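# Move refrigerator bottles upright onto cart tray, close door

## Task

Take each bottle still inside the refrigerator and set it standing upright on the cart's top tray. Bottles already on that tray must also be upright when you finish. Then close the refrigerator door completely. The task fails if a glass bottle drops any real distance, if the door is slammed while opening or closing, or if the robot tips over or is left leaning. Anything that stays in place only because the robot is holding it at the end does not count.

## Robot and tools

ROBOT. A Hello Robot Stretch 3 with a single arm. It has a two-wheeled base (0.33 m long, 0.34 m wide), a lift on a mast, and one telescoping arm that sticks out to the robot's RIGHT. The base cannot slide sideways, so to move the gripper forward or back you drive the base. Turns on the spot pivot about the point between the drive wheels, 0.05 m behind the front edge. With the arm retracted and the wrist folded, a turn sweeps a circle of radius 0.28 m; an unfolded, level wrist reaches outside that circle.

FRAMES. Base frame: origin on the floor between the drive wheels, x forward, y left, z up. hand_pose is reported in this frame, at the point where the closed fingertips meet; with all wrist joints at zero its x axis points up, y back along the arm toward the mast, z toward the rear. Odometry frame is the base frame as it was at the start of the scene. Heading is positive to the left, -3.142 to 3.142; odometry counts wheel turns, so wheel slip shows up as travel.

execute_actions. Argument "actions" is a list holding one action or nothing (empty returns state and images only). An action may contain "base", "joints", or both, and optionally "contact_limits"; its motions begin together. "base" takes exactly one key: {"translate_m": d} is a straight-line offset in metres from the base's last reported position, positive forward, range -1 to 1; {"rotate_rad": d} is an offset turn in radians, positive counter-clockwise (left), range -3.2 to 3.2. "joints" is one object of absolute targets keyed by name: lift_m 0 to 1.1 (arm height); arm_m 0 to 0.52 (extension); wrist_yaw_rad -1.345 to 4.42 (0 along the arm, positive toward the robot's front, 3.0 folded over the base); wrist_pitch_rad -1.57 to 0.451 (0 level, negative tips fingertips down); wrist_roll_rad -2.911 to 2.911 (0 means fingers side by side and level); gripper_m -0.089 to 0.179 (larger is wider; the real fingertip gap is smaller by about 0.007 when nearly shut and 0.025 when fully open, and zero below 0.007); head_pan_rad -3.953 to 1.73 (0 forward, positive left, -1.57 looks along the arm); head_tilt_rad -1.53 to 0.419 (negative looks down). Tolerances for done: ±0.004 for lift_m, arm_m and gripper_m, ±0.05 for wrist pitch, ±0.02 for the other angles. Joints or base left out may still be driving to an earlier target without the status showing it. "contact_limits": {"arm_m": n}, n a motor_effort percentage 1 to 100; the arm stops with contact_stop when its effort reaches about n (about -n when retracting) and holds no harder than that until the next action. Too small stops it immediately; values above the maximum are cut down. "cameras": list of head_camera, nav_camera, wrist_camera or all; omitted, null or all gives every camera, [] gives none. Unknown keys, names or out-of-range numbers make the whole call refused with no motion. If a result reports a stop, the remaining calls in that same reply are skipped.

wait: "seconds" 0 to 10; commands nothing, returns state and images. zoom_image: "camera" plus "region" [x0, y0, x1, y1] in pixels of that camera's most recent full image, origin top-left, at most 504 by 504. finished_scene: "scene" is the number of the scene being closed; irreversible, and the goal must already hold and keep holding.

RESULTS. base_status and joint_status tell how each motion ended: done (for the base, wheels turned the commanded amount even if slipping), off_target (resting away from target and possibly still pushing), contact_stop, time_out, torque_fault. After the last three the target is dropped. Arm and lift stop on firm contact and then go slack until commanded again; a slack lift may sink under load or keep pressing, and closing fingers on a surface pushes it up. Base, wrist and head have no contact stop and keep pushing. Wrist servos that strain too long switch off for 10 s (torque_fault) and go limp. on_its_own covers what the call did not command; its "held at" is a target, not a position. motor_effort gives percent of maximum, positive toward higher joint values, with the peak of the last action in brackets; readings carry fixed bias and noise. Positive wheel effort pushes forward. lidar_m: 12 distances in 30-degree sectors, first straight ahead, counting counter-clockwise (4th left, 7th behind, 10th right), plane 0.17 m up, range 0.15 to 12 m, blind to glass, clear plastic and the robot; "-" means nothing seen. The robot's own parts may hide sector 5 and parts of 6, 9, 10. wrist_depth_mm and head_depth_mm are 7x7 median depth grids from the top left (45 to 1000 and 280 to 4000 mm; the head grid matches its sideways image). base_tilt in degrees, forward and right positive, with up to about 4 degrees of fixed error. turned_by_wheels and turned_by_imu give turning since the previous result.

CAMERAS. head_camera and nav_camera ride on the head and move with pan and tilt; wrist_camera sits on the gripper. Calibration lines give K, distortion and T_world_to_cam (base frame to camera), with small errors that grow for the wrist camera when the arm is extended.

SPEED. Full base speed (0.30 m/s, 1.9 rad/s) only with lift_m below 0.30, arm_m below 0.03 and wrist_yaw_rad above 2.54; otherwise 0.10 m/s and 0.63 rad/s.

GRIPPER. Close to a value under the object's width to grip; lower squeezes more, but too hard triggers a stall guard that weakens the hold. Release by opening at least 0.02 past where contact began. Neither position nor done proves you hold something.

CAUTIONS. Fold or unfold the wrist only with lift_m 0.32 to 0.95, wrist_pitch_rad -0.4 and roll near 0; once folded, lift may go down to 0.25. With yaw below -0.4 keep pitch at -0.5 or lower. Pushing on something solid with the gripper above about 0.45 m can tip the robot; a second push or a raised contact limit makes it worse. Do not drive while holding or pushing something fixed. If snagged or leaning, reverse the last move in small steps, free the gripper, and lower the lift to about 0.2. Move the door slowly, lower glass bottles gently, and keep the robot upright. The scene keeps running between calls, and loose objects can get nudged occasionally.

Each tool is called after "Call:" as name([rows], argument=value, ...), one row to a line, values as JSON.

## Session

Call:
execute_actions(actions=[])

Scene clock: 0.00 s.
base_odometry: x=+0.000 y=+0.000 heading=+0.000 (m, m, rad; odometry frame)
turned_by_wheels: +0.000 (rad since the last result)
turned_by_imu: +0.000 (rad since the last result)
base_tilt: forward=-0.1 right=+0.6 (deg)
lidar_m: 1.44 1.40 1.48 0.96 0.94 3.16 1.44 1.39 2.38 1.77 1.28 1.68
head_depth_mm: 1836 1881 1902 1906 1610 1899 1879 / 1745 1767 1765 1767 1746 1771 1763 / 1661 1657 1655 1656 1649 1654 1656 / 1558 1560 1557 1546 1555 1549 1554 / 1469 1450 1453 1444 1452 1449 1440 / 1381 1370 1366 1369 1366 1362 1378 / 1308 1297 1297 1292 1303 1302 1294
base_status: not commanded
joint_positions: lift_m=+0.502 arm_m=+0.001 wrist_yaw_rad=+3.030 wrist_pitch_rad=-0.322 wrist_roll_rad=+0.006 gripper_m=+0.037 head_pan_rad=-0.019 head_tilt_rad=-0.017
joint_status: not commanded
motor_effort: left_wheel=+0 right_wheel=+1 lift_m=+40 arm_m=-1 wrist_yaw_rad=+0 wrist_pitch_rad=+9 wrist_roll_rad=+0 gripper_m=+0 head_pan_rad=+1 head_tilt_rad=+1 (%)
hand_pose: x=+0.0049 y=+0.0879 z=+0.5365 quat_wxyz=(+0.153, +0.705, +0.074, +0.689) (m; base frame)
wrist_depth_mm: - - - - - - - / - 970 - - - - - / - - - - - - - / - - - - - - - / - - - - - 996 998 / 847 864 - 835 848 840 823 / 720 715 - 709 705 689 699
pictures: head_camera (sideways: a quarter turn clockwise sets it upright), nav_camera (sideways: a quarter turn counterclockwise sets it upright), wrist_camera
Images, in order (width x height): head_camera 896x504, nav_camera 672x504, wrist_camera 644x364.

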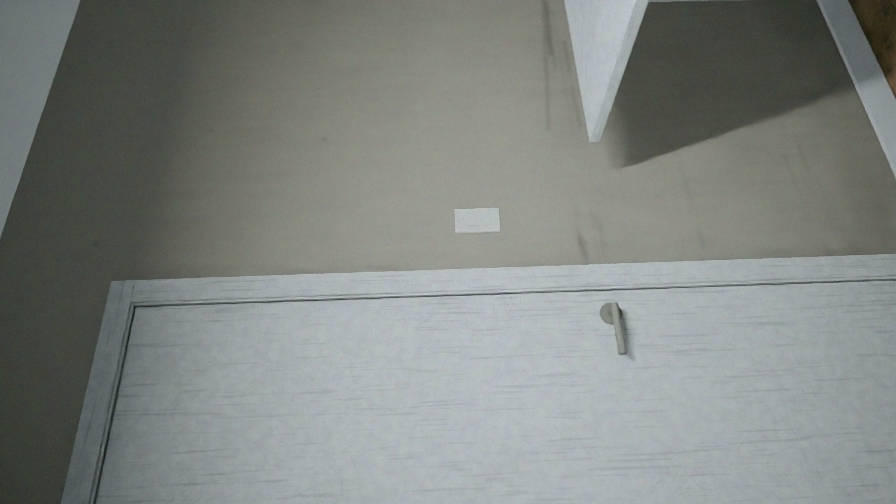

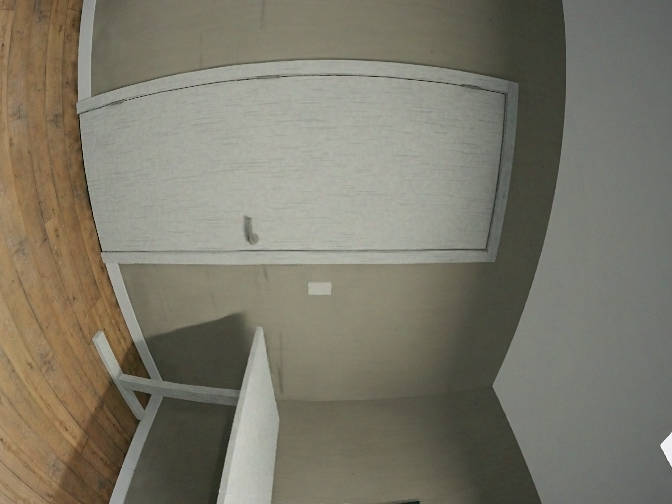

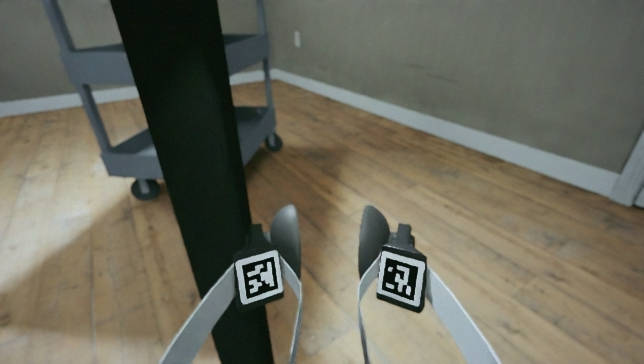

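Call:
execute_actions([
  {"joints":{"head_pan_rad":1.73,"head_tilt_rad":-0.5}},
], cameras=["head_camera","nav_camera"])

Call:
execute_actions([
  {"joints":{"head_pan_rad":-3.2,"head_tilt_rad":-0.5}},
], cameras=["head_camera","nav_camera"])

Scene clock: 3.10 s.
base_odometry: x=+0.000 y=+0.000 heading=+0.000 (m, m, rad; odometry frame)
turned_by_wheels: +0.000 (rad since the last result)
turned_by_imu: +0.000 (rad since the last result)
base_tilt: forward=+0.1 right=+0.5 (deg)
lidar_m: 1.45 1.40 1.49 0.96 0.94 3.16 1.44 1.39 2.39 1.77 1.27 1.68
head_depth_mm: 1914 2024 2150 2285 1939 1518 1259 / 2250 2411 2569 2551 1944 1542 1260 / 2685 2951 3148 2550 1900 1547 1275 / 2720 2949 1557 1573 1622 1476 1280 / 2612 2834 1580 1205 1272 1431 1302 / 2508 2720 2857 1260 1386 - - / 2441 2646 - - - - -
base_status: not commanded
joint_positions: lift_m=+0.502 arm_m=+0.001 wrist_yaw_rad=+3.030 wrist_pitch_rad=-0.322 wrist_roll_rad=+0.006 gripper_m=+0.037 head_pan_rad=+1.704 head_tilt_rad=-0.494
joint_status: head_pan_rad off_target (ended at +1.704, target +1.730); the others done
joint sent to its limit — the command would take head_pan_rad past its upper limit, so that joint was sent only as far as its limit.
motor_effort: left_wheel=+1(0) right_wheel=+1(1) lift_m=+40(40) arm_m=-1(0) wrist_yaw_rad=+0(1) wrist_pitch_rad=+9(9) wrist_roll_rad=+0(0) gripper_m=-1(0) head_pan_rad=+3(27) head_tilt_rad=-3(31) (%)
hand_pose: x=+0.0049 y=+0.0879 z=+0.5365 quat_wxyz=(+0.153, +0.705, +0.074, +0.689) (m; base frame)
wrist_depth_mm: - - - - - - - / - 923 - - - - - / - - - - - - - / - - - - - - - / - - - - - - - / 868 847 - 841 837 843 818 / 710 706 - 699 712 691 704
pictures: head_camera (sideways: a quarter turn clockwise sets it upright), nav_camera (sideways: a quarter turn counterclockwise sets it upright)
camera_calibration (this result's frames):
head_camera: T_world_to_cam=[[0.0339505, -0.473903, -0.879922, 1.1698], [-0.98774, -0.15014, 0.042751, -0.0485779], [-0.152371, 0.867683, -0.47319, 0.576757], [0, 0, 0, 1]] pos_world=[0.000183655, 0.0466367, 1.30433]
nav_camera: T_world_to_cam=[[-0.0544973, 0.455846, 0.888389, -1.11098], [0.984927, 0.170813, -0.0272275, 0.0816489], [-0.16416, 0.873514, -0.458284, 0.548003], [0, 0, 0, 1]] pos_world=[-0.0510031, 0.0137985, 1.24034]
Images, in order (width x height): head_camera 896x504, nav_camera 672x504.

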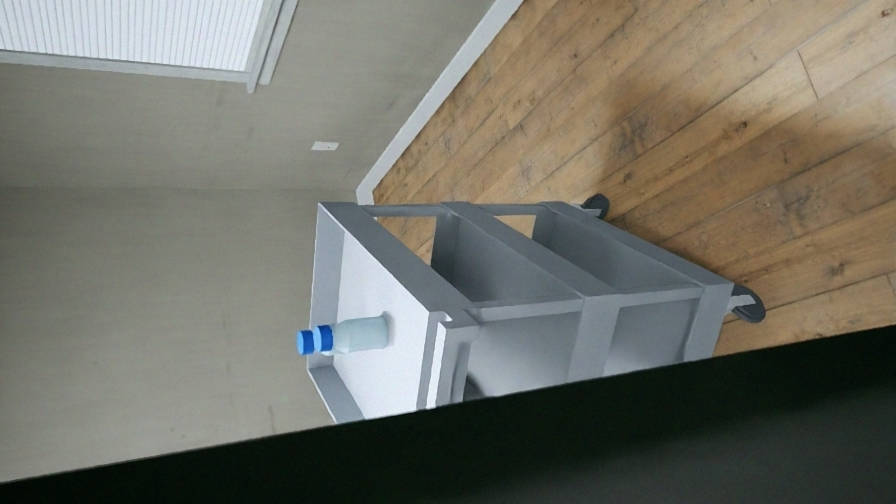

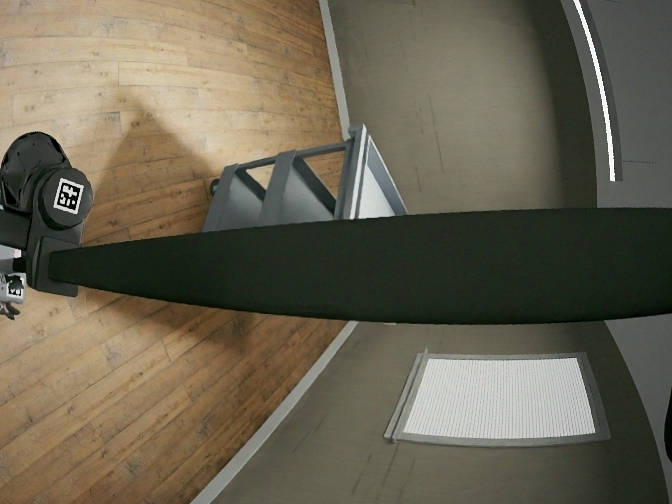

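Scene clock: 6.07 s.
base_odometry: x=+0.000 y=+0.000 heading=+0.000 (m, m, rad; odometry frame)
turned_by_wheels: +0.000 (rad since the last result)
turned_by_imu: +0.000 (rad since the last result)
base_tilt: forward=-0.1 right=+0.5 (deg)
lidar_m: 1.45 1.40 1.49 0.96 0.94 3.20 1.44 1.39 2.38 1.77 1.28 1.68
head_depth_mm: 2758 3023 3376 2643 1954 1519 1257 / 2571 2826 3111 2669 1951 1536 1255 / 2393 2657 2882 2705 1978 1540 1275 / 2256 2452 2688 2689 1973 1547 1282 / 2097 1676 1780 1915 1917 1554 1285 / 1343 1401 1482 1551 1706 1561 1286 / 1155 1219 1348 1846 1944 1583 1294
base_status: not commanded
joint_positions: lift_m=+0.502 arm_m=+0.001 wrist_yaw_rad=+3.030 wrist_pitch_rad=-0.322 wrist_roll_rad=+0.006 gripper_m=+0.037 head_pan_rad=-3.193 head_tilt_rad=-0.494
joint_status: all done
motor_effort: left_wheel=+1(1) right_wheel=+0(1) lift_m=+40(40) arm_m=-1(0) wrist_yaw_rad=+0(1) wrist_pitch_rad=+9(9) wrist_roll_rad=+0(0) gripper_m=+0(1) head_pan_rad=-2(27) head_tilt_rad=-3(2) (%)
hand_pose: x=+0.0049 y=+0.0879 z=+0.5365 quat_wxyz=(+0.153, +0.705, +0.074, +0.689) (m; base frame)
wrist_depth_mm: - - - - - - - / - 953 - - - - - / - - - - - - - / - - - - - - - / - - - - - 998 993 / 845 872 - 818 847 842 823 / 713 712 - 724 717 695 696
pictures: head_camera (sideways: a quarter turn clockwise sets it upright), nav_camera (sideways: a quarter turn counterclockwise sets it upright)
camera_calibration (this result's frames):
head_camera: T_world_to_cam=[[0.472282, -0.0535442, -0.87982, 1.16699], [-0.0335573, -0.998522, 0.0427548, -0.0544034], [-0.880808, 0.00933201, -0.473381, 0.581449], [0, 0, 0, 1]] pos_world=[-0.0408312, 0.00273671, 1.30432]
nav_camera: T_world_to_cam=[[-0.458301, 0.0300344, 0.888289, -1.10838], [0.0127155, 0.999548, -0.0272359, 0.0875903], [-0.888706, -0.00118716, -0.458476, 0.552673], [0, 0, 0, 1]] pos_world=[-0.0179233, -0.0536049, 1.24034]
Images, in order (width x height): head_camera 896x504, nav_camera 672x504.

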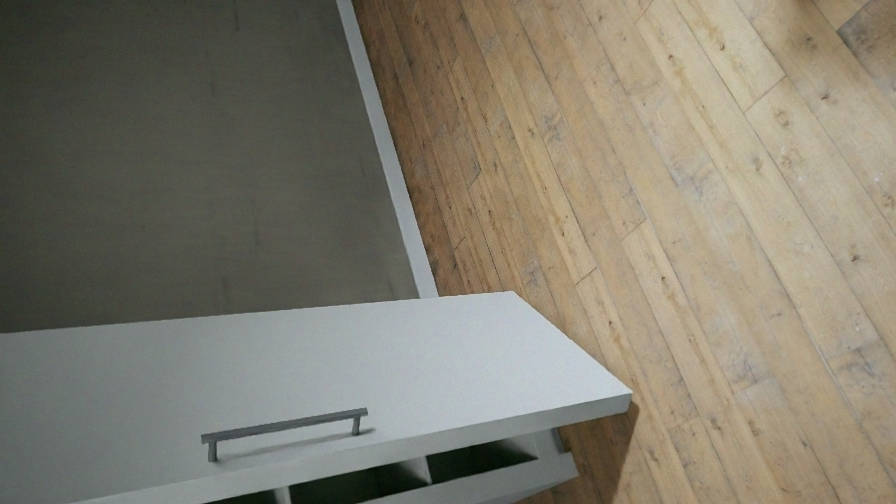

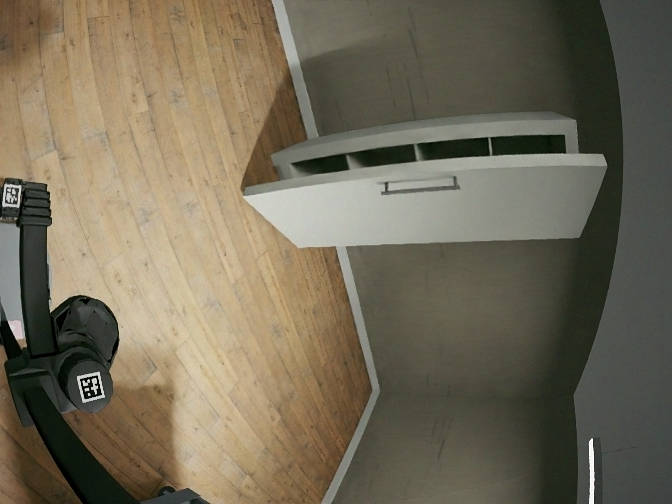

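Call:
execute_actions([
  {"base":{"rotate_rad":0.61},"joints":{"lift_m":0.27}},
], cameras=[])

Call:
execute_actions([
  {"base":{"translate_m":-0.86}},
], cameras=[])

Call:
execute_actions([
  {"base":{"rotate_rad":-1.71},"joints":{"head_pan_rad":-2.0,"head_tilt_rad":-0.55}},
], cameras=["head_camera","nav_camera"])

Scene clock: 14.73 s.
base_odometry: x=+0.000 y=+0.000 heading=+0.610 (m, m, rad; odometry frame)
turned_by_wheels: +0.610 (rad since the last result)
turned_by_imu: +0.610 (rad since the last result)
base_tilt: forward=+0.1 right=+0.5 (deg)
lidar_m: 1.40 1.53 0.94 0.98 2.99 1.38 1.79 2.20 1.74 1.27 1.68 1.42
head_depth_mm: 1125 1204 1328 1530 1738 1533 1256 / 1635 1626 1782 1922 1802 1531 1262 / 1943 2114 2297 2464 1966 1540 1267 / 1936 2125 2366 2526 1981 1553 1274 / 1977 2145 2372 2564 2002 1561 1276 / 1985 2177 2395 2574 1991 1568 1288 / 2009 2200 2414 2606 2010 1578 1292
base_status: done
joint_positions: lift_m=+0.270 arm_m=+0.001 wrist_yaw_rad=+3.030 wrist_pitch_rad=-0.323 wrist_roll_rad=+0.006 gripper_m=+0.037 head_pan_rad=-3.193 head_tilt_rad=-0.494
joint_status: all done
motor_effort: left_wheel=-1(6) right_wheel=+2(5) lift_m=+28(36) arm_m=+0(1) wrist_yaw_rad=-1(1) wrist_pitch_rad=+9(9) wrist_roll_rad=+0(1) gripper_m=+1(0) head_pan_rad=-2(2) head_tilt_rad=-4(3) (%)
hand_pose: x=+0.0049 y=+0.0878 z=+0.3050 quat_wxyz=(+0.153, +0.705, +0.074, +0.689) (m; base frame)
wrist_depth_mm: - - - - - - - / - - - - - - - / - - - - - - - / 889 876 850 852 861 869 847 / 676 686 - 674 671 665 660 / 543 544 - 530 533 532 534 / 463 486 - - 452 445 451
pictures: none
No camera images: the call's "cameras" was empty. Leave "cameras" out to get every camera's image.

Scene clock: 19.43 s.
base_odometry: x=-0.705 y=-0.492 heading=+0.610 (m, m, rad; odometry frame)
turned_by_wheels: +0.000 (rad since the last result)
turned_by_imu: +0.000 (rad since the last result)
base_tilt: forward=-0.1 right=+0.5 (deg)
lidar_m: 2.26 1.46 1.46 3.13 0.67 0.63 1.48 1.60 1.64 1.62 1.37 2.28
head_depth_mm: 971 973 972 1001 1113 1301 1259 / 1216 1317 1430 1556 1738 1480 1260 / 1217 1331 1458 1622 1794 1547 1276 / 1228 1341 1477 1640 1811 1552 1266 / 1237 1355 1486 1661 1837 1553 1277 / 1245 1366 1510 1670 1855 1568 1290 / 1258 1378 1526 1686 1874 1563 1289
base_status: done
joint_positions: lift_m=+0.270 arm_m=+0.001 wrist_yaw_rad=+3.030 wrist_pitch_rad=-0.323 wrist_roll_rad=+0.006 gripper_m=+0.037 head_pan_rad=-3.193 head_tilt_rad=-0.495
joint_status: not commanded
motor_effort: left_wheel=-1(7) right_wheel=+2(4) lift_m=+28(28) arm_m=+0(1) wrist_yaw_rad=+1(0) wrist_pitch_rad=+9(9) wrist_roll_rad=+1(0) gripper_m=+0(0) head_pan_rad=-2(2) head_tilt_rad=-2(3) (%)
hand_pose: x=+0.0049 y=+0.0878 z=+0.3050 quat_wxyz=(+0.153, +0.705, +0.074, +0.689) (m; base frame)
wrist_depth_mm: - - - - - - - / - - - - - - - / 834 - - - - - - / 653 887 909 849 828 857 819 / 608 672 - 650 669 656 644 / 545 538 - 533 537 531 529 / 465 481 - - 445 451 445
pictures: none
No camera images: the call's "cameras" was empty. Leave "cameras" out to get every camera's image.

Scene clock: 21.83 s.
base_odometry: x=-0.705 y=-0.493 heading=-1.100 (m, m, rad; odometry frame)
turned_by_wheels: -1.710 (rad since the last result)
turned_by_imu: -1.708 (rad since the last result)
base_tilt: forward=-0.1 right=+0.4 (deg)
lidar_m: 1.62 1.37 2.24 2.26 1.47 1.46 3.14 2.17 0.63 0.96 1.53 1.70
head_depth_mm: 590 708 773 1229 1706 1464 1220 / 493 544 608 695 837 1113 1197 / 1240 1357 1257 1361 1573 1400 1149 / 1226 1355 1284 1511 1615 1436 1238 / 1140 892 975 1091 1258 1418 1241 / 784 932 1181 1549 1769 1506 1241 / 1144 1282 1407 1545 1712 1507 1253
base_status: done
joint_positions: lift_m=+0.270 arm_m=+0.001 wrist_yaw_rad=+3.030 wrist_pitch_rad=-0.323 wrist_roll_rad=+0.006 gripper_m=+0.037 head_pan_rad=-2.007 head_tilt_rad=-0.544
joint_status: all done
motor_effort: left_wheel=+2(9) right_wheel=-1(5) lift_m=+28(28) arm_m=-1(1) wrist_yaw_rad=+0(0) wrist_pitch_rad=+9(9) wrist_roll_rad=+0(1) gripper_m=+0(0) head_pan_rad=+2(24) head_tilt_rad=-2(9) (%)
hand_pose: x=+0.0049 y=+0.0878 z=+0.3050 quat_wxyz=(+0.153, +0.705, +0.074, +0.689) (m; base frame)
wrist_depth_mm: - - - - - - - / - - - - - - - / - - - - - - - / 879 859 859 848 849 840 834 / 678 669 - 667 660 648 643 / 549 547 - 541 533 531 525 / 461 486 - - 449 450 445
pictures: head_camera (sideways: a quarter turn clockwise sets it upright), nav_camera (sideways: a quarter turn counterclockwise sets it upright)
camera_calibration (this result's frames):
head_camera: T_world_to_cam=[[0.245257, 0.456841, -0.85507, 1.1361], [0.911935, -0.408013, 0.0435775, -0.0612391], [-0.328972, -0.790457, -0.516678, 0.634418], [0, 0, 0, 1]] pos_world=[-0.0140855, -0.0425242, 1.3019]
nav_camera: T_world_to_cam=[[-0.218404, -0.453111, 0.864286, -1.07854], [-0.921029, 0.388404, -0.0291183, 0.095735], [-0.322498, -0.802392, -0.502157, 0.606057], [0, 0, 0, 1]] pos_world=[0.0480691, -0.0395875, 1.23929]
Images, in order (width x height): head_camera 896x504, nav_camera 672x504.

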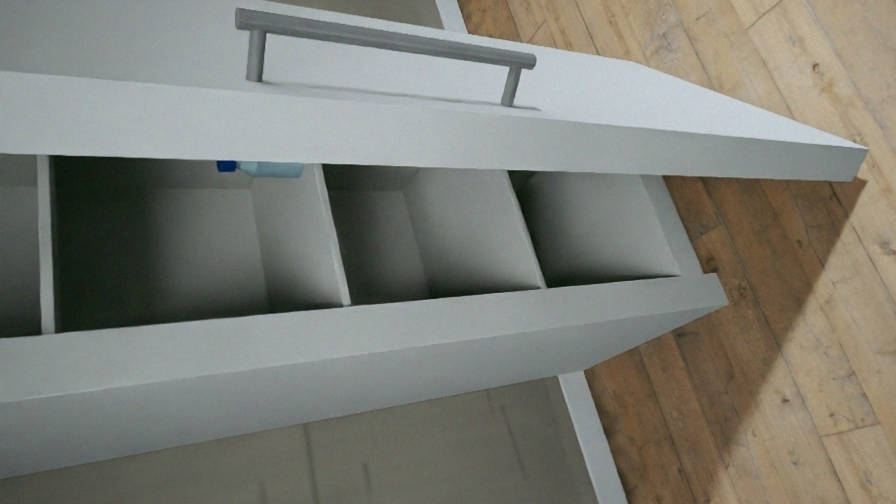

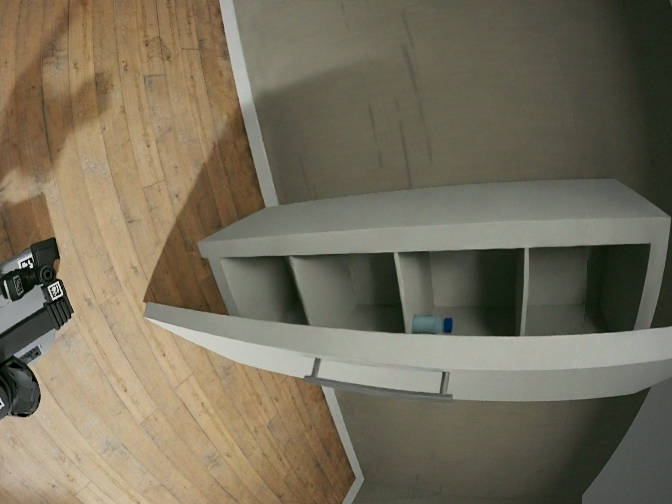

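Call:
execute_actions([
  {"joints":{"lift_m":0.45,"wrist_pitch_rad":-0.4,"wrist_yaw_rad":0.2,"arm_m":0.5,"gripper_m":0.0,"head_tilt_rad":-0.9}},
], cameras=[])

Call:
execute_actions([
  {"joints":{"wrist_pitch_rad":-0.55,"wrist_yaw_rad":-1.3}},
])

Scene clock: 28.97 s.
base_odometry: x=-0.705 y=-0.493 heading=-1.100 (m, m, rad; odometry frame)
turned_by_wheels: +0.000 (rad since the last result)
turned_by_imu: -0.001 (rad since the last result)
base_tilt: forward=-0.2 right=+0.4 (deg)
lidar_m: 1.62 1.37 2.24 2.26 1.47 1.46 3.12 2.17 0.63 0.96 1.53 1.70
head_depth_mm: 602 830 1838 1608 1388 1218 1083 / 528 625 796 1315 1402 1228 1121 / 1004 1366 1283 1017 1322 1246 - / 1070 1429 1632 1559 1441 1211 1121 / 890 1017 1196 1437 1388 1240 1101 / 854 1182 1689 1592 1429 1243 1105 / 1226 1422 1643 1649 1430 1254 1114
base_status: not commanded
joint_positions: lift_m=+0.450 arm_m=+0.500 wrist_yaw_rad=+0.201 wrist_pitch_rad=-0.413 wrist_roll_rad=+0.006 gripper_m=+0.000 head_pan_rad=-2.007 head_tilt_rad=-0.889
joint_status: all done
motor_effort: left_wheel=+2(2) right_wheel=-2(2) lift_m=+50(54) arm_m=+2(1) wrist_yaw_rad=-1(4) wrist_pitch_rad=+8(9) wrist_roll_rad=+1(0) gripper_m=-2(79) head_pan_rad=+2(3) head_tilt_rad=-6(28) (%)
hand_pose: x=+0.0233 y=-0.8652 z=+0.4634 quat_wxyz=(+0.702, +0.214, -0.676, -0.076) (m; base frame)
wrist_depth_mm: 833 775 722 692 661 611 356 / 941 864 810 751 711 617 343 / - 950 903 834 783 595 335 / - - 978 938 880 568 328 / 874 859 852 - 813 541 320 / 730 723 714 - 712 527 316 / 613 601 609 616 600 507 304
pictures: none
No camera images: the call's "cameras" was empty. Leave "cameras" out to get every camera's image.

Scene clock: 30.73 s.
base_odometry: x=-0.705 y=-0.493 heading=-1.100 (m, m, rad; odometry frame)
turned_by_wheels: +0.000 (rad since the last result)
turned_by_imu: +0.000 (rad since the last result)
base_tilt: forward=+0.0 right=+0.5 (deg)
lidar_m: 1.62 1.37 2.25 2.26 1.47 1.46 3.14 2.17 0.63 0.96 1.53 1.70
head_depth_mm: 602 831 1829 1605 1388 1219 1089 / 527 626 796 1312 1392 1229 1121 / 1007 1364 1279 1020 1325 1252 - / 1072 1421 1644 1557 1430 1214 1113 / 889 1012 1196 1404 1389 1241 1101 / 852 1176 1684 1740 1419 1248 1105 / 1224 1427 1650 1668 1433 1254 1113
base_status: not commanded
joint_positions: lift_m=+0.450 arm_m=+0.500 wrist_yaw_rad=-1.298 wrist_pitch_rad=-0.560 wrist_roll_rad=+0.006 gripper_m=+0.000 head_pan_rad=-2.007 head_tilt_rad=-0.889
joint_status: all done
motor_effort: left_wheel=+2(2) right_wheel=-1(2) lift_m=+50(50) arm_m=+2(2) wrist_yaw_rad=-3(3) wrist_pitch_rad=+6(8) wrist_roll_rad=+0(0) gripper_m=-2(2) head_pan_rad=+1(2) head_tilt_rad=-5(5) (%)
hand_pose: x=-0.2181 y=-0.6996 z=+0.4318 quat_wxyz=(+0.421, -0.256, -0.661, -0.566) (m; base frame)
wrist_depth_mm: 617 746 693 594 340 236 182 / 238 808 783 667 361 248 189 / 247 771 814 750 385 259 208 / 252 338 674 806 422 274 249 / 287 343 602 - 434 297 685 / 408 378 534 - 437 365 616 / 543 481 546 551 545 528 543
pictures: head_camera (sideways: a quarter turn clockwise sets it upright), nav_camera (sideways: a quarter turn counterclockwise sets it upright), wrist_camera
camera_calibration (this result's frames):
head_camera: T_world_to_cam=[[0.354478, 0.691373, -0.629562, 0.841512], [0.905367, -0.422107, 0.0462219, -0.0646214], [-0.233786, -0.586369, -0.775574, 0.970599], [0, 0, 0, 1]] pos_world=[-0.0128794, -0.0399466, 1.28554]
nav_camera: T_world_to_cam=[[-0.329309, -0.691253, 0.643215, -0.789713], [-0.915986, 0.399219, -0.0399263, 0.109759], [-0.229184, -0.602324, -0.764644, 0.946929], [0, 0, 0, 1]] pos_world=[0.0574999, -0.0193512, 1.2364]
wrist_camera: T_world_to_cam=[[-0.278264, 0.960056, -0.0293631, 0.627824], [0.661023, 0.169233, -0.731033, 0.612416], [-0.696863, -0.22283, -0.68171, 0.149252], [0, 0, 0, 1]] pos_world=[-0.126112, -0.67313, 0.567878]
Images, in order (width x height): head_camera 896x504, nav_camera 672x504, wrist_camera 644x364.

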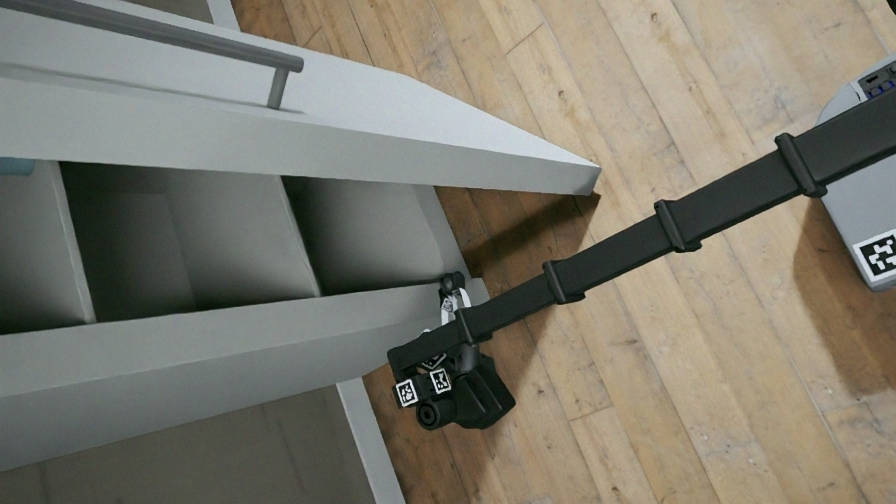

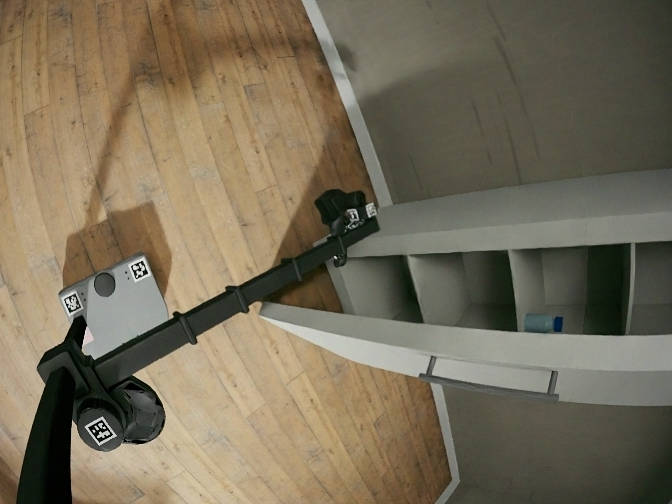

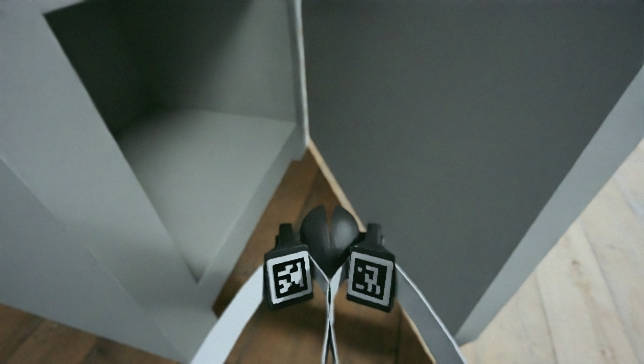

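Call:
execute_actions([
  {"base":{"translate_m":-0.17}},
], cameras=[])

Call:
execute_actions([
  {"base":{"translate_m":-0.06},"joints":{"arm_m":0.40}},
], cameras=["nav_camera"])

Call:
execute_actions([
  {"base":{"translate_m":-0.1},"joints":{"arm_m":0.32}},
], cameras=["nav_camera"])

Scene clock: 36.33 s.
base_odometry: x=-0.782 y=-0.341 heading=-1.100 (m, m, rad; odometry frame)
turned_by_wheels: +0.000 (rad since the last result)
turned_by_imu: +0.000 (rad since the last result)
base_tilt: forward=+0.1 right=+0.5 (deg)
lidar_m: 1.79 1.52 2.36 2.25 1.34 1.33 2.97 2.18 0.55 0.93 1.53 1.87
head_depth_mm: 1712 2036 1928 1607 1388 1217 1086 / 786 1000 1797 1590 1398 1223 1124 / 546 657 885 1167 1370 1249 - / 482 564 673 845 1087 1213 1117 / 469 579 1231 1545 1391 1241 1104 / 988 1343 1155 1514 1421 1248 1107 / 802 892 1616 1673 1433 1255 1106
base_status: done
joint_positions: lift_m=+0.450 arm_m=+0.500 wrist_yaw_rad=-1.298 wrist_pitch_rad=-0.561 wrist_roll_rad=+0.006 gripper_m=+0.000 head_pan_rad=-2.007 head_tilt_rad=-0.889
joint_status: not commanded
motor_effort: left_wheel=+2(4) right_wheel=-1(4) lift_m=+50(50) arm_m=+2(2) wrist_yaw_rad=-3(2) wrist_pitch_rad=+7(7) wrist_roll_rad=+0(1) gripper_m=-1(2) head_pan_rad=+2(2) head_tilt_rad=-5(6) (%)
hand_pose: x=-0.2181 y=-0.6995 z=+0.4317 quat_wxyz=(+0.421, -0.256, -0.661, -0.566) (m; base frame)
wrist_depth_mm: 598 554 523 307 175 123 94 / 651 640 577 345 188 129 98 / 679 738 658 395 202 135 102 / 638 660 665 465 218 142 105 / 566 562 592 - 228 150 110 / 486 484 556 - 226 159 114 / 427 441 549 550 322 170 120
pictures: none
No camera images: the call's "cameras" was empty. Leave "cameras" out to get every camera's image.

Scene clock: 38.40 s.
base_odometry: x=-0.809 y=-0.288 heading=-1.100 (m, m, rad; odometry frame)
turned_by_wheels: +0.000 (rad since the last result)
turned_by_imu: +0.000 (rad since the last result)
base_tilt: forward=+0.1 right=+0.6 (deg)
lidar_m: 1.85 1.57 2.36 2.25 1.29 1.28 2.91 2.18 0.48 0.93 1.53 1.94
head_depth_mm: 381 444 582 1613 1389 1221 1084 / 565 544 569 693 1321 1224 1127 / 956 1103 1300 1524 1348 1233 - / 1012 1336 1581 1557 1441 1212 1119 / 977 1387 1306 1564 1385 1237 1098 / 985 1355 1234 1447 1399 1248 1103 / 954 1219 1072 1668 1433 1251 1107
base_status: done
joint_positions: lift_m=+0.450 arm_m=+0.400 wrist_yaw_rad=-1.298 wrist_pitch_rad=-0.567 wrist_roll_rad=+0.006 gripper_m=+0.000 head_pan_rad=-2.007 head_tilt_rad=-0.889
joint_status: all done
motor_effort: left_wheel=+2(21) right_wheel=-1(24) lift_m=+48(50) arm_m=-3(9) wrist_yaw_rad=-3(41) wrist_pitch_rad=+10(13) wrist_roll_rad=+0(0) gripper_m=-2(6) head_pan_rad=+3(3) head_tilt_rad=-5(6) (%)
hand_pose: x=-0.2171 y=-0.5998 z=+0.4304 quat_wxyz=(+0.419, -0.254, -0.661, -0.568) (m; base frame)
wrist_depth_mm: 538 504 447 322 251 204 174 / 624 567 533 363 274 219 184 / 710 662 609 410 302 238 196 / 663 654 683 481 340 258 212 / 568 565 712 - 370 287 227 / 493 519 624 - 399 316 246 / 430 527 555 543 525 357 306
pictures: nav_camera (sideways: a quarter turn counterclockwise sets it upright)
camera_calibration (this result's frames):
nav_camera: T_world_to_cam=[[-0.329281, -0.691597, 0.642859, -0.789249], [-0.916067, 0.399031, -0.0399379, 0.109775], [-0.2289, -0.602053, -0.764943, 0.947316], [0, 0, 0, 1]] pos_world=[0.0575171, -0.0193122, 1.2364]
Images, in order (width x height): nav_camera 672x504.

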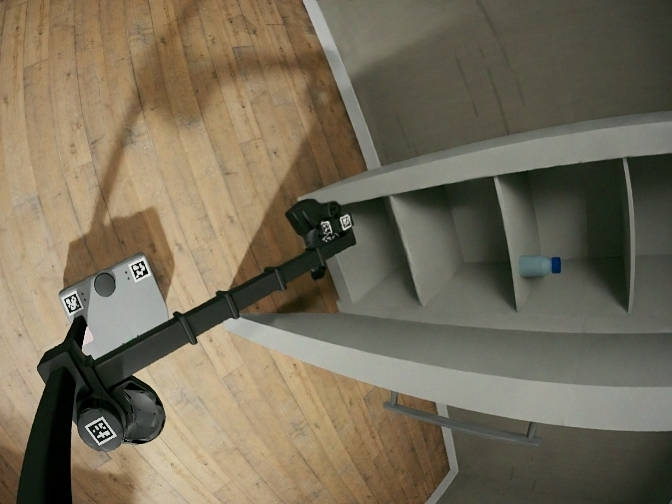

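Scene clock: 40.53 s.
base_odometry: x=-0.855 y=-0.198 heading=-1.100 (m, m, rad; odometry frame)
turned_by_wheels: +0.000 (rad since the last result)
turned_by_imu: +0.000 (rad since the last result)
base_tilt: forward=+0.0 right=+0.5 (deg)
lidar_m: 1.95 1.66 2.36 2.24 1.21 1.20 2.81 0.54 0.66 0.93 1.54 2.04
head_depth_mm: 593 652 725 814 959 1195 1085 / 695 780 883 1019 1198 1224 1121 / 844 964 1127 1363 1402 1254 - / 925 1119 1313 1541 1410 1221 1118 / 972 1372 1300 1524 1360 1242 1102 / 945 1348 1270 1496 1417 1246 1105 / 954 1308 1209 1313 1434 1257 1111
base_status: done
joint_positions: lift_m=+0.450 arm_m=+0.320 wrist_yaw_rad=-1.298 wrist_pitch_rad=-0.567 wrist_roll_rad=+0.006 gripper_m=+0.000 head_pan_rad=-2.007 head_tilt_rad=-0.889
joint_status: all done
motor_effort: left_wheel=+2(1) right_wheel=-1(5) lift_m=+48(48) arm_m=-3(0) wrist_yaw_rad=-3(3) wrist_pitch_rad=+11(11) wrist_roll_rad=+0(1) gripper_m=-2(2) head_pan_rad=+2(2) head_tilt_rad=-5(6) (%)
hand_pose: x=-0.2171 y=-0.5197 z=+0.4304 quat_wxyz=(+0.419, -0.254, -0.661, -0.568) (m; base frame)
wrist_depth_mm: 418 428 376 342 312 286 265 / 479 488 436 388 345 315 290 / 568 557 505 437 388 348 329 / 648 631 590 513 434 387 775 / 575 601 687 - 517 452 704 / 502 610 640 - 598 592 593 / 475 550 552 551 534 539 541
pictures: nav_camera (sideways: a quarter turn counterclockwise sets it upright)
camera_calibration (this result's frames):
nav_camera: T_world_to_cam=[[-0.329281, -0.691597, 0.642859, -0.78925], [-0.916067, 0.399031, -0.0399379, 0.109775], [-0.2289, -0.602053, -0.764943, 0.947316], [0, 0, 0, 1]] pos_world=[0.0575171, -0.0193122, 1.2364]
Images, in order (width x height): nav_camera 672x504.

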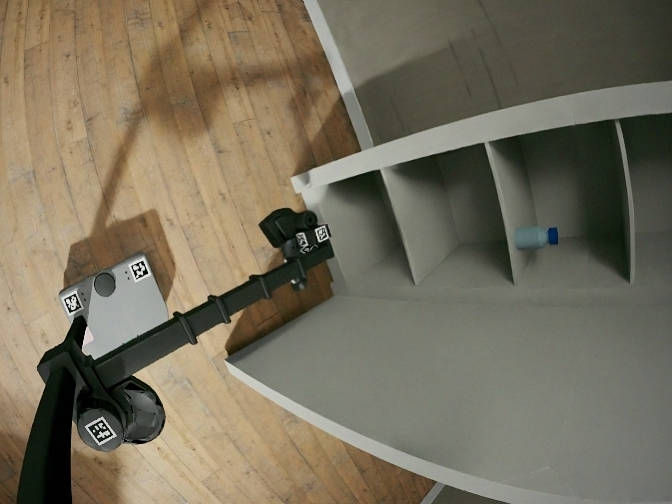

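Call:
execute_actions([
  {"joints":{"arm_m":0.0,"wrist_yaw_rad":0,"lift_m":0.92,"gripper_m":0.15,"head_tilt_rad":-0.4,"head_pan_rad":-1.85}},
])

Scene clock: 46.90 s.
base_odometry: x=-0.855 y=-0.198 heading=-1.100 (m, m, rad; odometry frame)
turned_by_wheels: +0.000 (rad since the last result)
turned_by_imu: -0.001 (rad since the last result)
base_tilt: forward=+0.1 right=+0.5 (deg)
lidar_m: 1.95 1.66 2.35 2.24 1.22 1.21 2.81 0.58 0.70 0.93 1.54 2.05
head_depth_mm: 741 778 815 855 908 963 - / 845 908 972 1046 1141 1213 - / 1010 1064 1168 1182 1281 1436 - / 1180 1270 1344 1492 1344 1519 - / 1150 1232 1326 1219 1352 1478 - / 1120 1193 1278 1138 1199 1133 1270 / 1071 794 844 924 1556 1666 1406
base_status: not commanded
joint_positions: lift_m=+0.920 arm_m=+0.001 wrist_yaw_rad=-0.001 wrist_pitch_rad=-0.567 wrist_roll_rad=+0.006 gripper_m=+0.150 head_pan_rad=-1.857 head_tilt_rad=-0.409
joint_status: all done
joint sent to its limit — the command would take arm_m past its lower limit, so that joint was sent only as far as its limit.
motor_effort: left_wheel=+2(2) right_wheel=+0(1) lift_m=+50(52) arm_m=-3(1) wrist_yaw_rad=+1(3) wrist_pitch_rad=+11(10) wrist_roll_rad=+1(1) gripper_m=+1(81) head_pan_rad=+2(13) head_tilt_rad=+5(34) (%)
hand_pose: x=-0.0217 y=-0.3496 z=+0.9004 quat_wxyz=(+0.677, +0.197, -0.680, -0.199) (m; base frame)
wrist_depth_mm: - - - - - 754 557 / - - - - - 769 546 / - - - 952 969 837 561 / - - - - - 835 557 / - - - - - 792 565 / - - - - - - 528 / - - - - - 888 533
pictures: head_camera (sideways: a quarter turn clockwise sets it upright), nav_camera (sideways: a quarter turn counterclockwise sets it upright), wrist_camera
camera_calibration (this result's frames):
head_camera: T_world_to_cam=[[0.140382, 0.373249, -0.917049, 1.21759], [0.964277, -0.261688, 0.0411023, -0.0583434], [-0.224639, -0.890059, -0.396651, 0.477601], [0, 0, 0, 1]] pos_world=[-0.00738053, -0.0446372, 1.30842]
nav_camera: T_world_to_cam=[[-0.114075, -0.364486, 0.924195, -1.15733], [-0.969733, 0.243, -0.0238615, 0.0891929], [-0.215882, -0.898945, -0.381174, 0.447977], [0, 0, 0, 1]] pos_world=[0.0511808, -0.0407975, 1.24248]
wrist_camera: T_world_to_cam=[[-0.999535, -0.00805494, -0.0294245, 0.00615285], [0.0158448, 0.687147, -0.726346, 0.928744], [0.0260696, -0.726474, -0.686699, 0.527693], [0, 0, 0, 1]] pos_world=[-0.0223226, -0.254779, 1.03714]
Images, in order (width x height): head_camera 896x504, nav_camera 672x504, wrist_camera 644x364.

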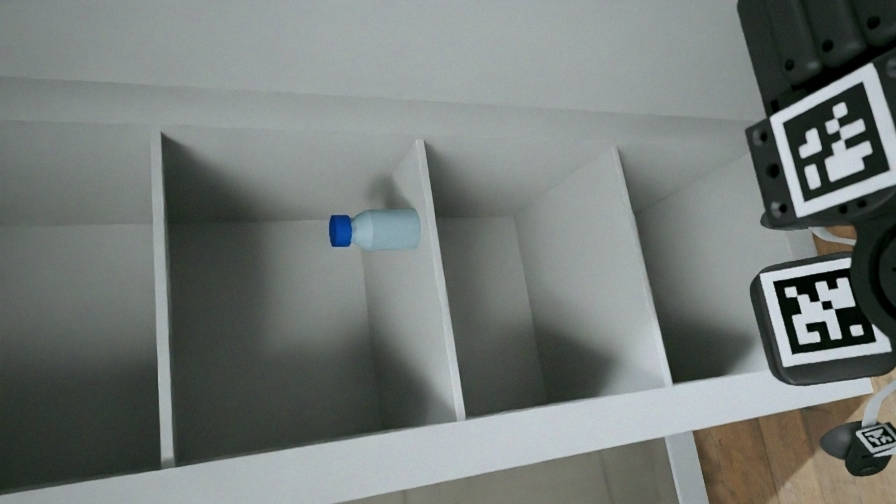

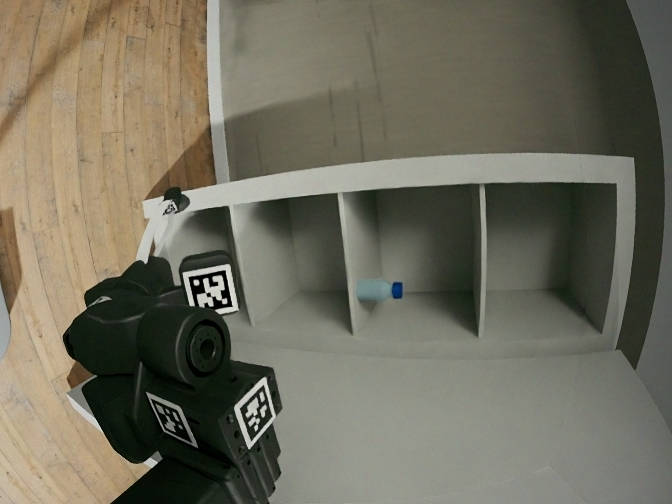

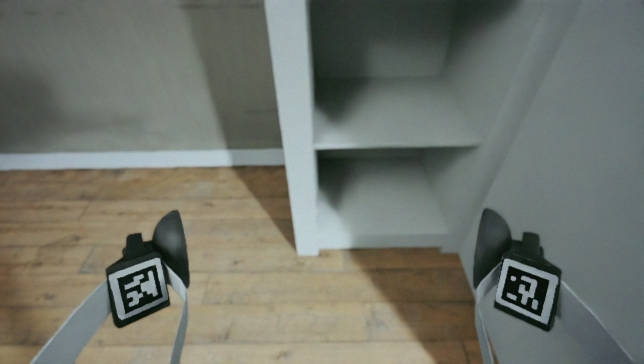

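Call:
execute_actions([
  {"base":{"rotate_rad":-1.4},"joints":{"wrist_yaw_rad":1.4,"wrist_pitch_rad":0.02,"lift_m":0.87}},
], cameras=[])

Call:
execute_actions([
  {"base":{"translate_m":0.3}},
], cameras=[])

Call:
execute_actions([
  {"base":{"rotate_rad":1.0},"joints":{"head_pan_rad":-1.6}},
], cameras=[])

Call:
execute_actions([
  {"joints":{"wrist_yaw_rad":0,"arm_m":0.2}},
])

Scene clock: 55.40 s.
base_odometry: x=-0.855 y=-0.198 heading=-2.500 (m, m, rad; odometry frame)
turned_by_wheels: -1.400 (rad since the last result)
turned_by_imu: -1.404 (rad since the last result)
base_tilt: forward=-0.1 right=+0.6 (deg)
lidar_m: 0.93 1.63 1.97 1.95 1.66 2.28 2.24 1.20 1.21 2.81 0.58 0.84
head_depth_mm: 2479 2649 2880 3045 2158 1641 1385 / 2444 2627 2862 2998 2192 1660 1374 / 2384 2602 2827 2970 2212 1664 1381 / 2381 2551 2761 2911 2219 1685 1368 / 2357 2522 2717 2898 2239 1677 1352 / 2322 2521 2681 2895 2269 1704 1364 / 2303 2439 2666 2838 2278 1698 1361
base_status: done
joint_positions: lift_m=+0.870 arm_m=+0.001 wrist_yaw_rad=+1.398 wrist_pitch_rad=-0.005 wrist_roll_rad=+0.006 gripper_m=+0.150 head_pan_rad=-1.857 head_tilt_rad=-0.409
joint_status: all done
motor_effort: left_wheel=+2(5) right_wheel=+0(5) lift_m=+28(47) arm_m=-2(3) wrist_yaw_rad=+2(3) wrist_pitch_rad=+15(16) wrist_roll_rad=+0(0) gripper_m=-1(0) head_pan_rad=+2(2) head_tilt_rad=+4(4) (%)
hand_pose: x=+0.2309 y=-0.1905 z=+0.9836 quat_wxyz=(+0.541, +0.458, -0.541, +0.452) (m; base frame)
wrist_depth_mm: - - 942 960 862 613 410 / - - 962 - - 624 404 / - - - - 923 625 411 / - - - - 950 619 409 / - - - - - 573 413 / - - - - 961 - 396 / - - - - - 613 389
pictures: none
No camera images: the call's "cameras" was empty. Leave "cameras" out to get every camera's image.

Scene clock: 59.73 s.
base_odometry: x=-1.095 y=-0.378 heading=-2.500 (m, m, rad; odometry frame)
turned_by_wheels: +0.000 (rad since the last result)
turned_by_imu: -0.001 (rad since the last result)
base_tilt: forward=+0.1 right=+0.3 (deg)
lidar_m: 0.63 1.31 1.93 1.91 2.08 2.57 2.54 1.44 2.87 0.54 0.59 0.84
head_depth_mm: 2512 2684 2938 3082 2179 1647 1388 / 2485 2688 2878 3041 2178 1660 1375 / 2459 2615 2846 3033 2188 1662 1385 / 2415 2575 2794 2972 2219 1630 1296 / 436 464 499 538 590 651 728 / 421 452 489 530 580 639 713 / 417 447 482 523 570 628 699
base_status: done
joint_positions: lift_m=+0.870 arm_m=+0.001 wrist_yaw_rad=+1.398 wrist_pitch_rad=-0.005 wrist_roll_rad=+0.006 gripper_m=+0.150 head_pan_rad=-1.857 head_tilt_rad=-0.409
joint_status: not commanded
motor_effort: left_wheel=+2(6) right_wheel=-1(0) lift_m=+28(28) arm_m=-3(3) wrist_yaw_rad=+2(2) wrist_pitch_rad=+15(15) wrist_roll_rad=+0(1) gripper_m=-1(0) head_pan_rad=+2(2) head_tilt_rad=+4(3) (%)
hand_pose: x=+0.2309 y=-0.1905 z=+0.9836 quat_wxyz=(+0.541, +0.458, -0.541, +0.452) (m; base frame)
wrist_depth_mm: - - 514 969 940 608 453 / - - 559 968 958 620 452 / - - 555 981 967 610 467 / - - 559 780 634 573 460 / - - 580 - - 583 465 / - - 668 - 995 - 438 / - - 658 804 793 622 440
pictures: none
No camera images: the call's "cameras" was empty. Leave "cameras" out to get every camera's image.

Scene clock: 62.27 s.
base_odometry: x=-1.095 y=-0.378 heading=-1.500 (m, m, rad; odometry frame)
turned_by_wheels: +1.000 (rad since the last result)
turned_by_imu: +1.002 (rad since the last result)
base_tilt: forward=+0.1 right=+0.6 (deg)
lidar_m: 1.89 1.91 1.77 2.59 2.57 1.43 2.88 0.55 0.58 0.81 0.63 1.28
head_depth_mm: 646 685 731 771 818 873 936 / 684 720 777 840 918 1010 1111 / 803 855 930 887 1108 1065 1206 / 948 1011 1100 843 1263 1022 1215 / 931 994 1072 969 1239 1026 1161 / 891 950 1017 977 1169 1037 879 / 856 899 972 987 667 701 787
base_status: done
joint_positions: lift_m=+0.870 arm_m=+0.001 wrist_yaw_rad=+1.398 wrist_pitch_rad=-0.005 wrist_roll_rad=+0.006 gripper_m=+0.150 head_pan_rad=-1.607 head_tilt_rad=-0.409
joint_status: all done
motor_effort: left_wheel=-1(4) right_wheel=+2(5) lift_m=+28(28) arm_m=-3(2) wrist_yaw_rad=+2(2) wrist_pitch_rad=+15(15) wrist_roll_rad=+1(0) gripper_m=+0(1) head_pan_rad=+2(15) head_tilt_rad=+4(5) (%)
hand_pose: x=+0.2309 y=-0.1904 z=+0.9836 quat_wxyz=(+0.541, +0.458, -0.541, +0.452) (m; base frame)
wrist_depth_mm: - - - - - 924 780 / - - - - - 993 803 / - - - - - 983 832 / - - - - - - 839 / - - - - - - 813 / - - - - - - 806 / - - - - - - 842
pictures: none
No camera images: the call's "cameras" was empty. Leave "cameras" out to get every camera's image.

Scene clock: 64.97 s.
base_odometry: x=-1.095 y=-0.378 heading=-1.500 (m, m, rad; odometry frame)
turned_by_wheels: +0.000 (rad since the last result)
turned_by_imu: +0.000 (rad since the last result)
base_tilt: forward=+0.1 right=+0.4 (deg)
lidar_m: 1.88 1.91 1.77 2.59 2.56 1.43 2.90 0.55 0.58 0.81 0.64 1.28
head_depth_mm: 646 681 733 768 795 - 968 / 682 721 775 834 883 - 1122 / 799 851 930 890 - - 1189 / 947 1014 1101 843 1281 1020 1221 / 928 996 1069 967 1233 1026 1160 / 889 950 1019 977 1169 1038 876 / 853 902 968 988 668 700 786
base_status: not commanded
joint_positions: lift_m=+0.870 arm_m=+0.200 wrist_yaw_rad=+0.001 wrist_pitch_rad=-0.005 wrist_roll_rad=+0.006 gripper_m=+0.150 head_pan_rad=-1.607 head_tilt_rad=-0.409
joint_status: all done
motor_effort: left_wheel=-1(2) right_wheel=+2(2) lift_m=+28(28) arm_m=+2(1) wrist_yaw_rad=-2(5) wrist_pitch_rad=+15(15) wrist_roll_rad=+0(1) gripper_m=+0(0) head_pan_rad=+2(2) head_tilt_rad=+4(5) (%)
hand_pose: x=-0.0211 y=-0.6008 z=+0.9838 quat_wxyz=(+0.705, +0.002, -0.709, -0.001) (m; base frame)
wrist_depth_mm: 451 553 630 669 444 332 284 / 434 577 643 684 449 340 285 / 426 593 649 356 459 353 289 / 409 576 645 351 461 364 291 / 346 384 348 343 378 372 298 / 238 - 697 785 491 - 289 / 329 650 717 752 502 403 289
pictures: head_camera (sideways: a quarter turn clockwise sets it upright), nav_camera (sideways: a quarter turn counterclockwise sets it upright), wrist_camera
camera_calibration (this result's frames):
head_camera: T_world_to_cam=[[0.043674, 0.396331, -0.917068, 1.2182], [0.999043, -0.0149862, 0.0411013, -0.0585541], [0.00254633, -0.917985, -0.396606, 0.476156], [0, 0, 0, 1]] pos_world=[0.0040819, -0.0465843, 1.30843]
nav_camera: T_world_to_cam=[[-0.0203526, -0.381332, 0.924214, -1.15793], [-0.999705, -0.0044702, -0.0238595, 0.0893732], [0.0132298, -0.924427, -0.381129, 0.44652], [0, 0, 0, 1]] pos_world=[0.0598726, -0.028379, 1.24249]
wrist_camera: T_world_to_cam=[[-0.999484, -0.0251198, -0.0199974, -0.0122891], [0.014756, 0.193779, -0.980934, 1.11597], [0.0285159, -0.980724, -0.193308, -0.235663], [0, 0, 0, 1]] pos_world=[-0.0220299, -0.447681, 1.04889]
Images, in order (width x height): head_camera 896x504, nav_camera 672x504, wrist_camera 644x364.

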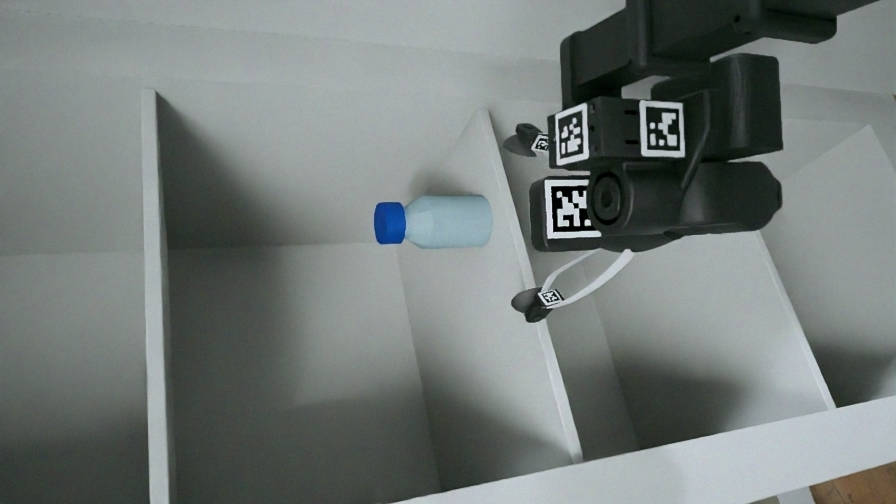

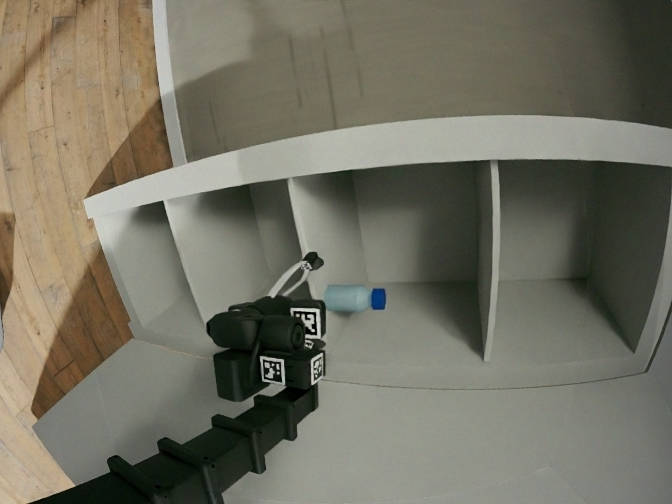

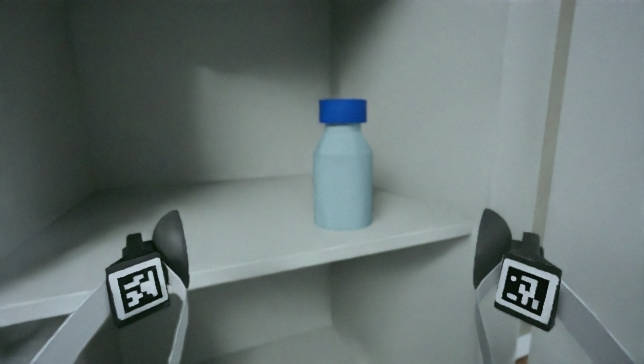

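Call:
execute_actions([
  {"base":{"translate_m":-0.013},"joints":{"arm_m":0.43,"lift_m":0.88}},
], cameras=["head_camera","wrist_camera"])

Scene clock: 69.20 s.
base_odometry: x=-1.096 y=-0.365 heading=-1.500 (m, m, rad; odometry frame)
turned_by_wheels: +0.000 (rad since the last result)
turned_by_imu: -0.001 (rad since the last result)
base_tilt: forward=-0.1 right=+0.5 (deg)
lidar_m: 1.88 1.92 1.78 2.59 2.55 1.42 2.88 0.53 0.57 0.81 0.64 1.28
head_depth_mm: 637 674 710 752 763 - 942 / 668 708 767 816 930 996 1100 / 781 832 905 - 1094 1087 1180 / 935 1009 1097 845 1273 1021 1216 / 934 1000 1078 972 1243 1023 1164 / 896 957 1020 978 1189 1034 904 / 858 906 977 992 699 713 780
base_status: done
joint_positions: lift_m=+0.880 arm_m=+0.430 wrist_yaw_rad=+0.001 wrist_pitch_rad=-0.004 wrist_roll_rad=+0.006 gripper_m=+0.150 head_pan_rad=-1.607 head_tilt_rad=-0.409
joint_status: all done
motor_effort: left_wheel=-1(4) right_wheel=+2(2) lift_m=+50(53) arm_m=+2(7) wrist_yaw_rad=-1(2) wrist_pitch_rad=+15(15) wrist_roll_rad=+0(1) gripper_m=+0(1) head_pan_rad=+3(2) head_tilt_rad=+5(4) (%)
hand_pose: x=-0.0212 y=-0.8308 z=+0.9932 quat_wxyz=(+0.705, +0.002, -0.709, -0.001) (m; base frame)
wrist_depth_mm: 360 385 427 455 280 201 157 / 366 403 445 397 273 203 158 / 374 414 445 109 264 206 160 / 383 415 465 117 278 209 162 / 375 410 339 111 259 204 164 / 254 - 237 111 222 - 162 / 204 193 183 115 173 188 162
pictures: head_camera (sideways: a quarter turn clockwise sets it upright), wrist_camera
camera_calibration (this result's frames):
head_camera: T_world_to_cam=[[0.0436738, 0.396329, -0.917069, 1.2182], [0.999043, -0.0149858, 0.0411012, -0.0585541], [0.00254663, -0.917986, -0.396604, 0.476154], [0, 0, 0, 1]] pos_world=[0.00408192, -0.0465843, 1.30843]
wrist_camera: T_world_to_cam=[[-0.9995, -0.0244847, -0.0199876, -0.0175254], [0.0148812, 0.19336, -0.981015, 1.16954], [0.0278847, -0.980822, -0.192899, -0.459911], [0, 0, 0, 1]] pos_world=[-0.0220963, -0.677662, 1.05827]
Images, in order (width x height): head_camera 896x504, wrist_camera 644x364.

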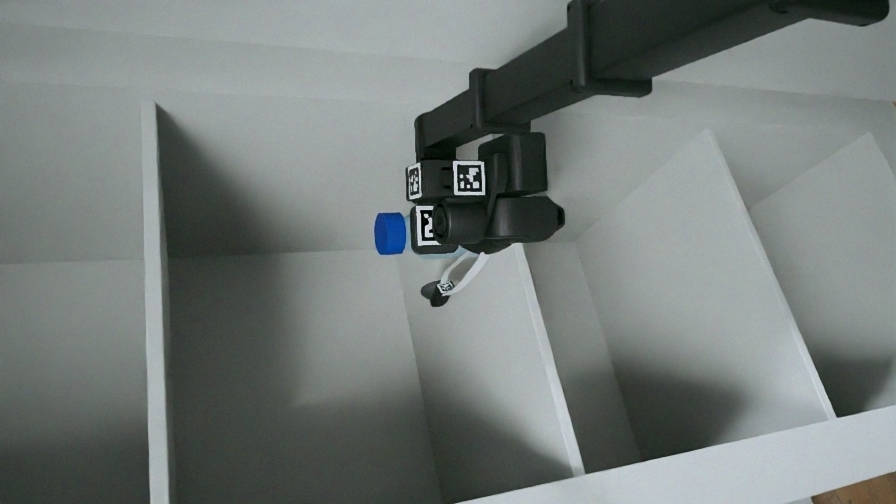

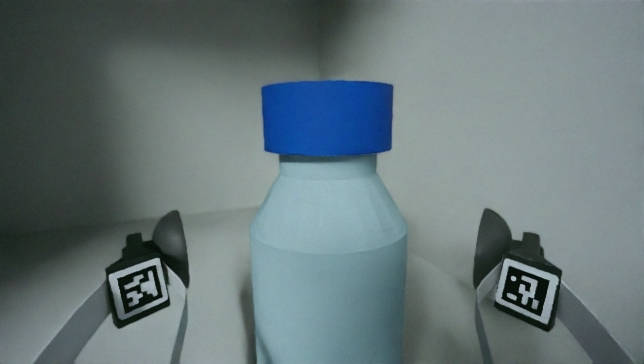

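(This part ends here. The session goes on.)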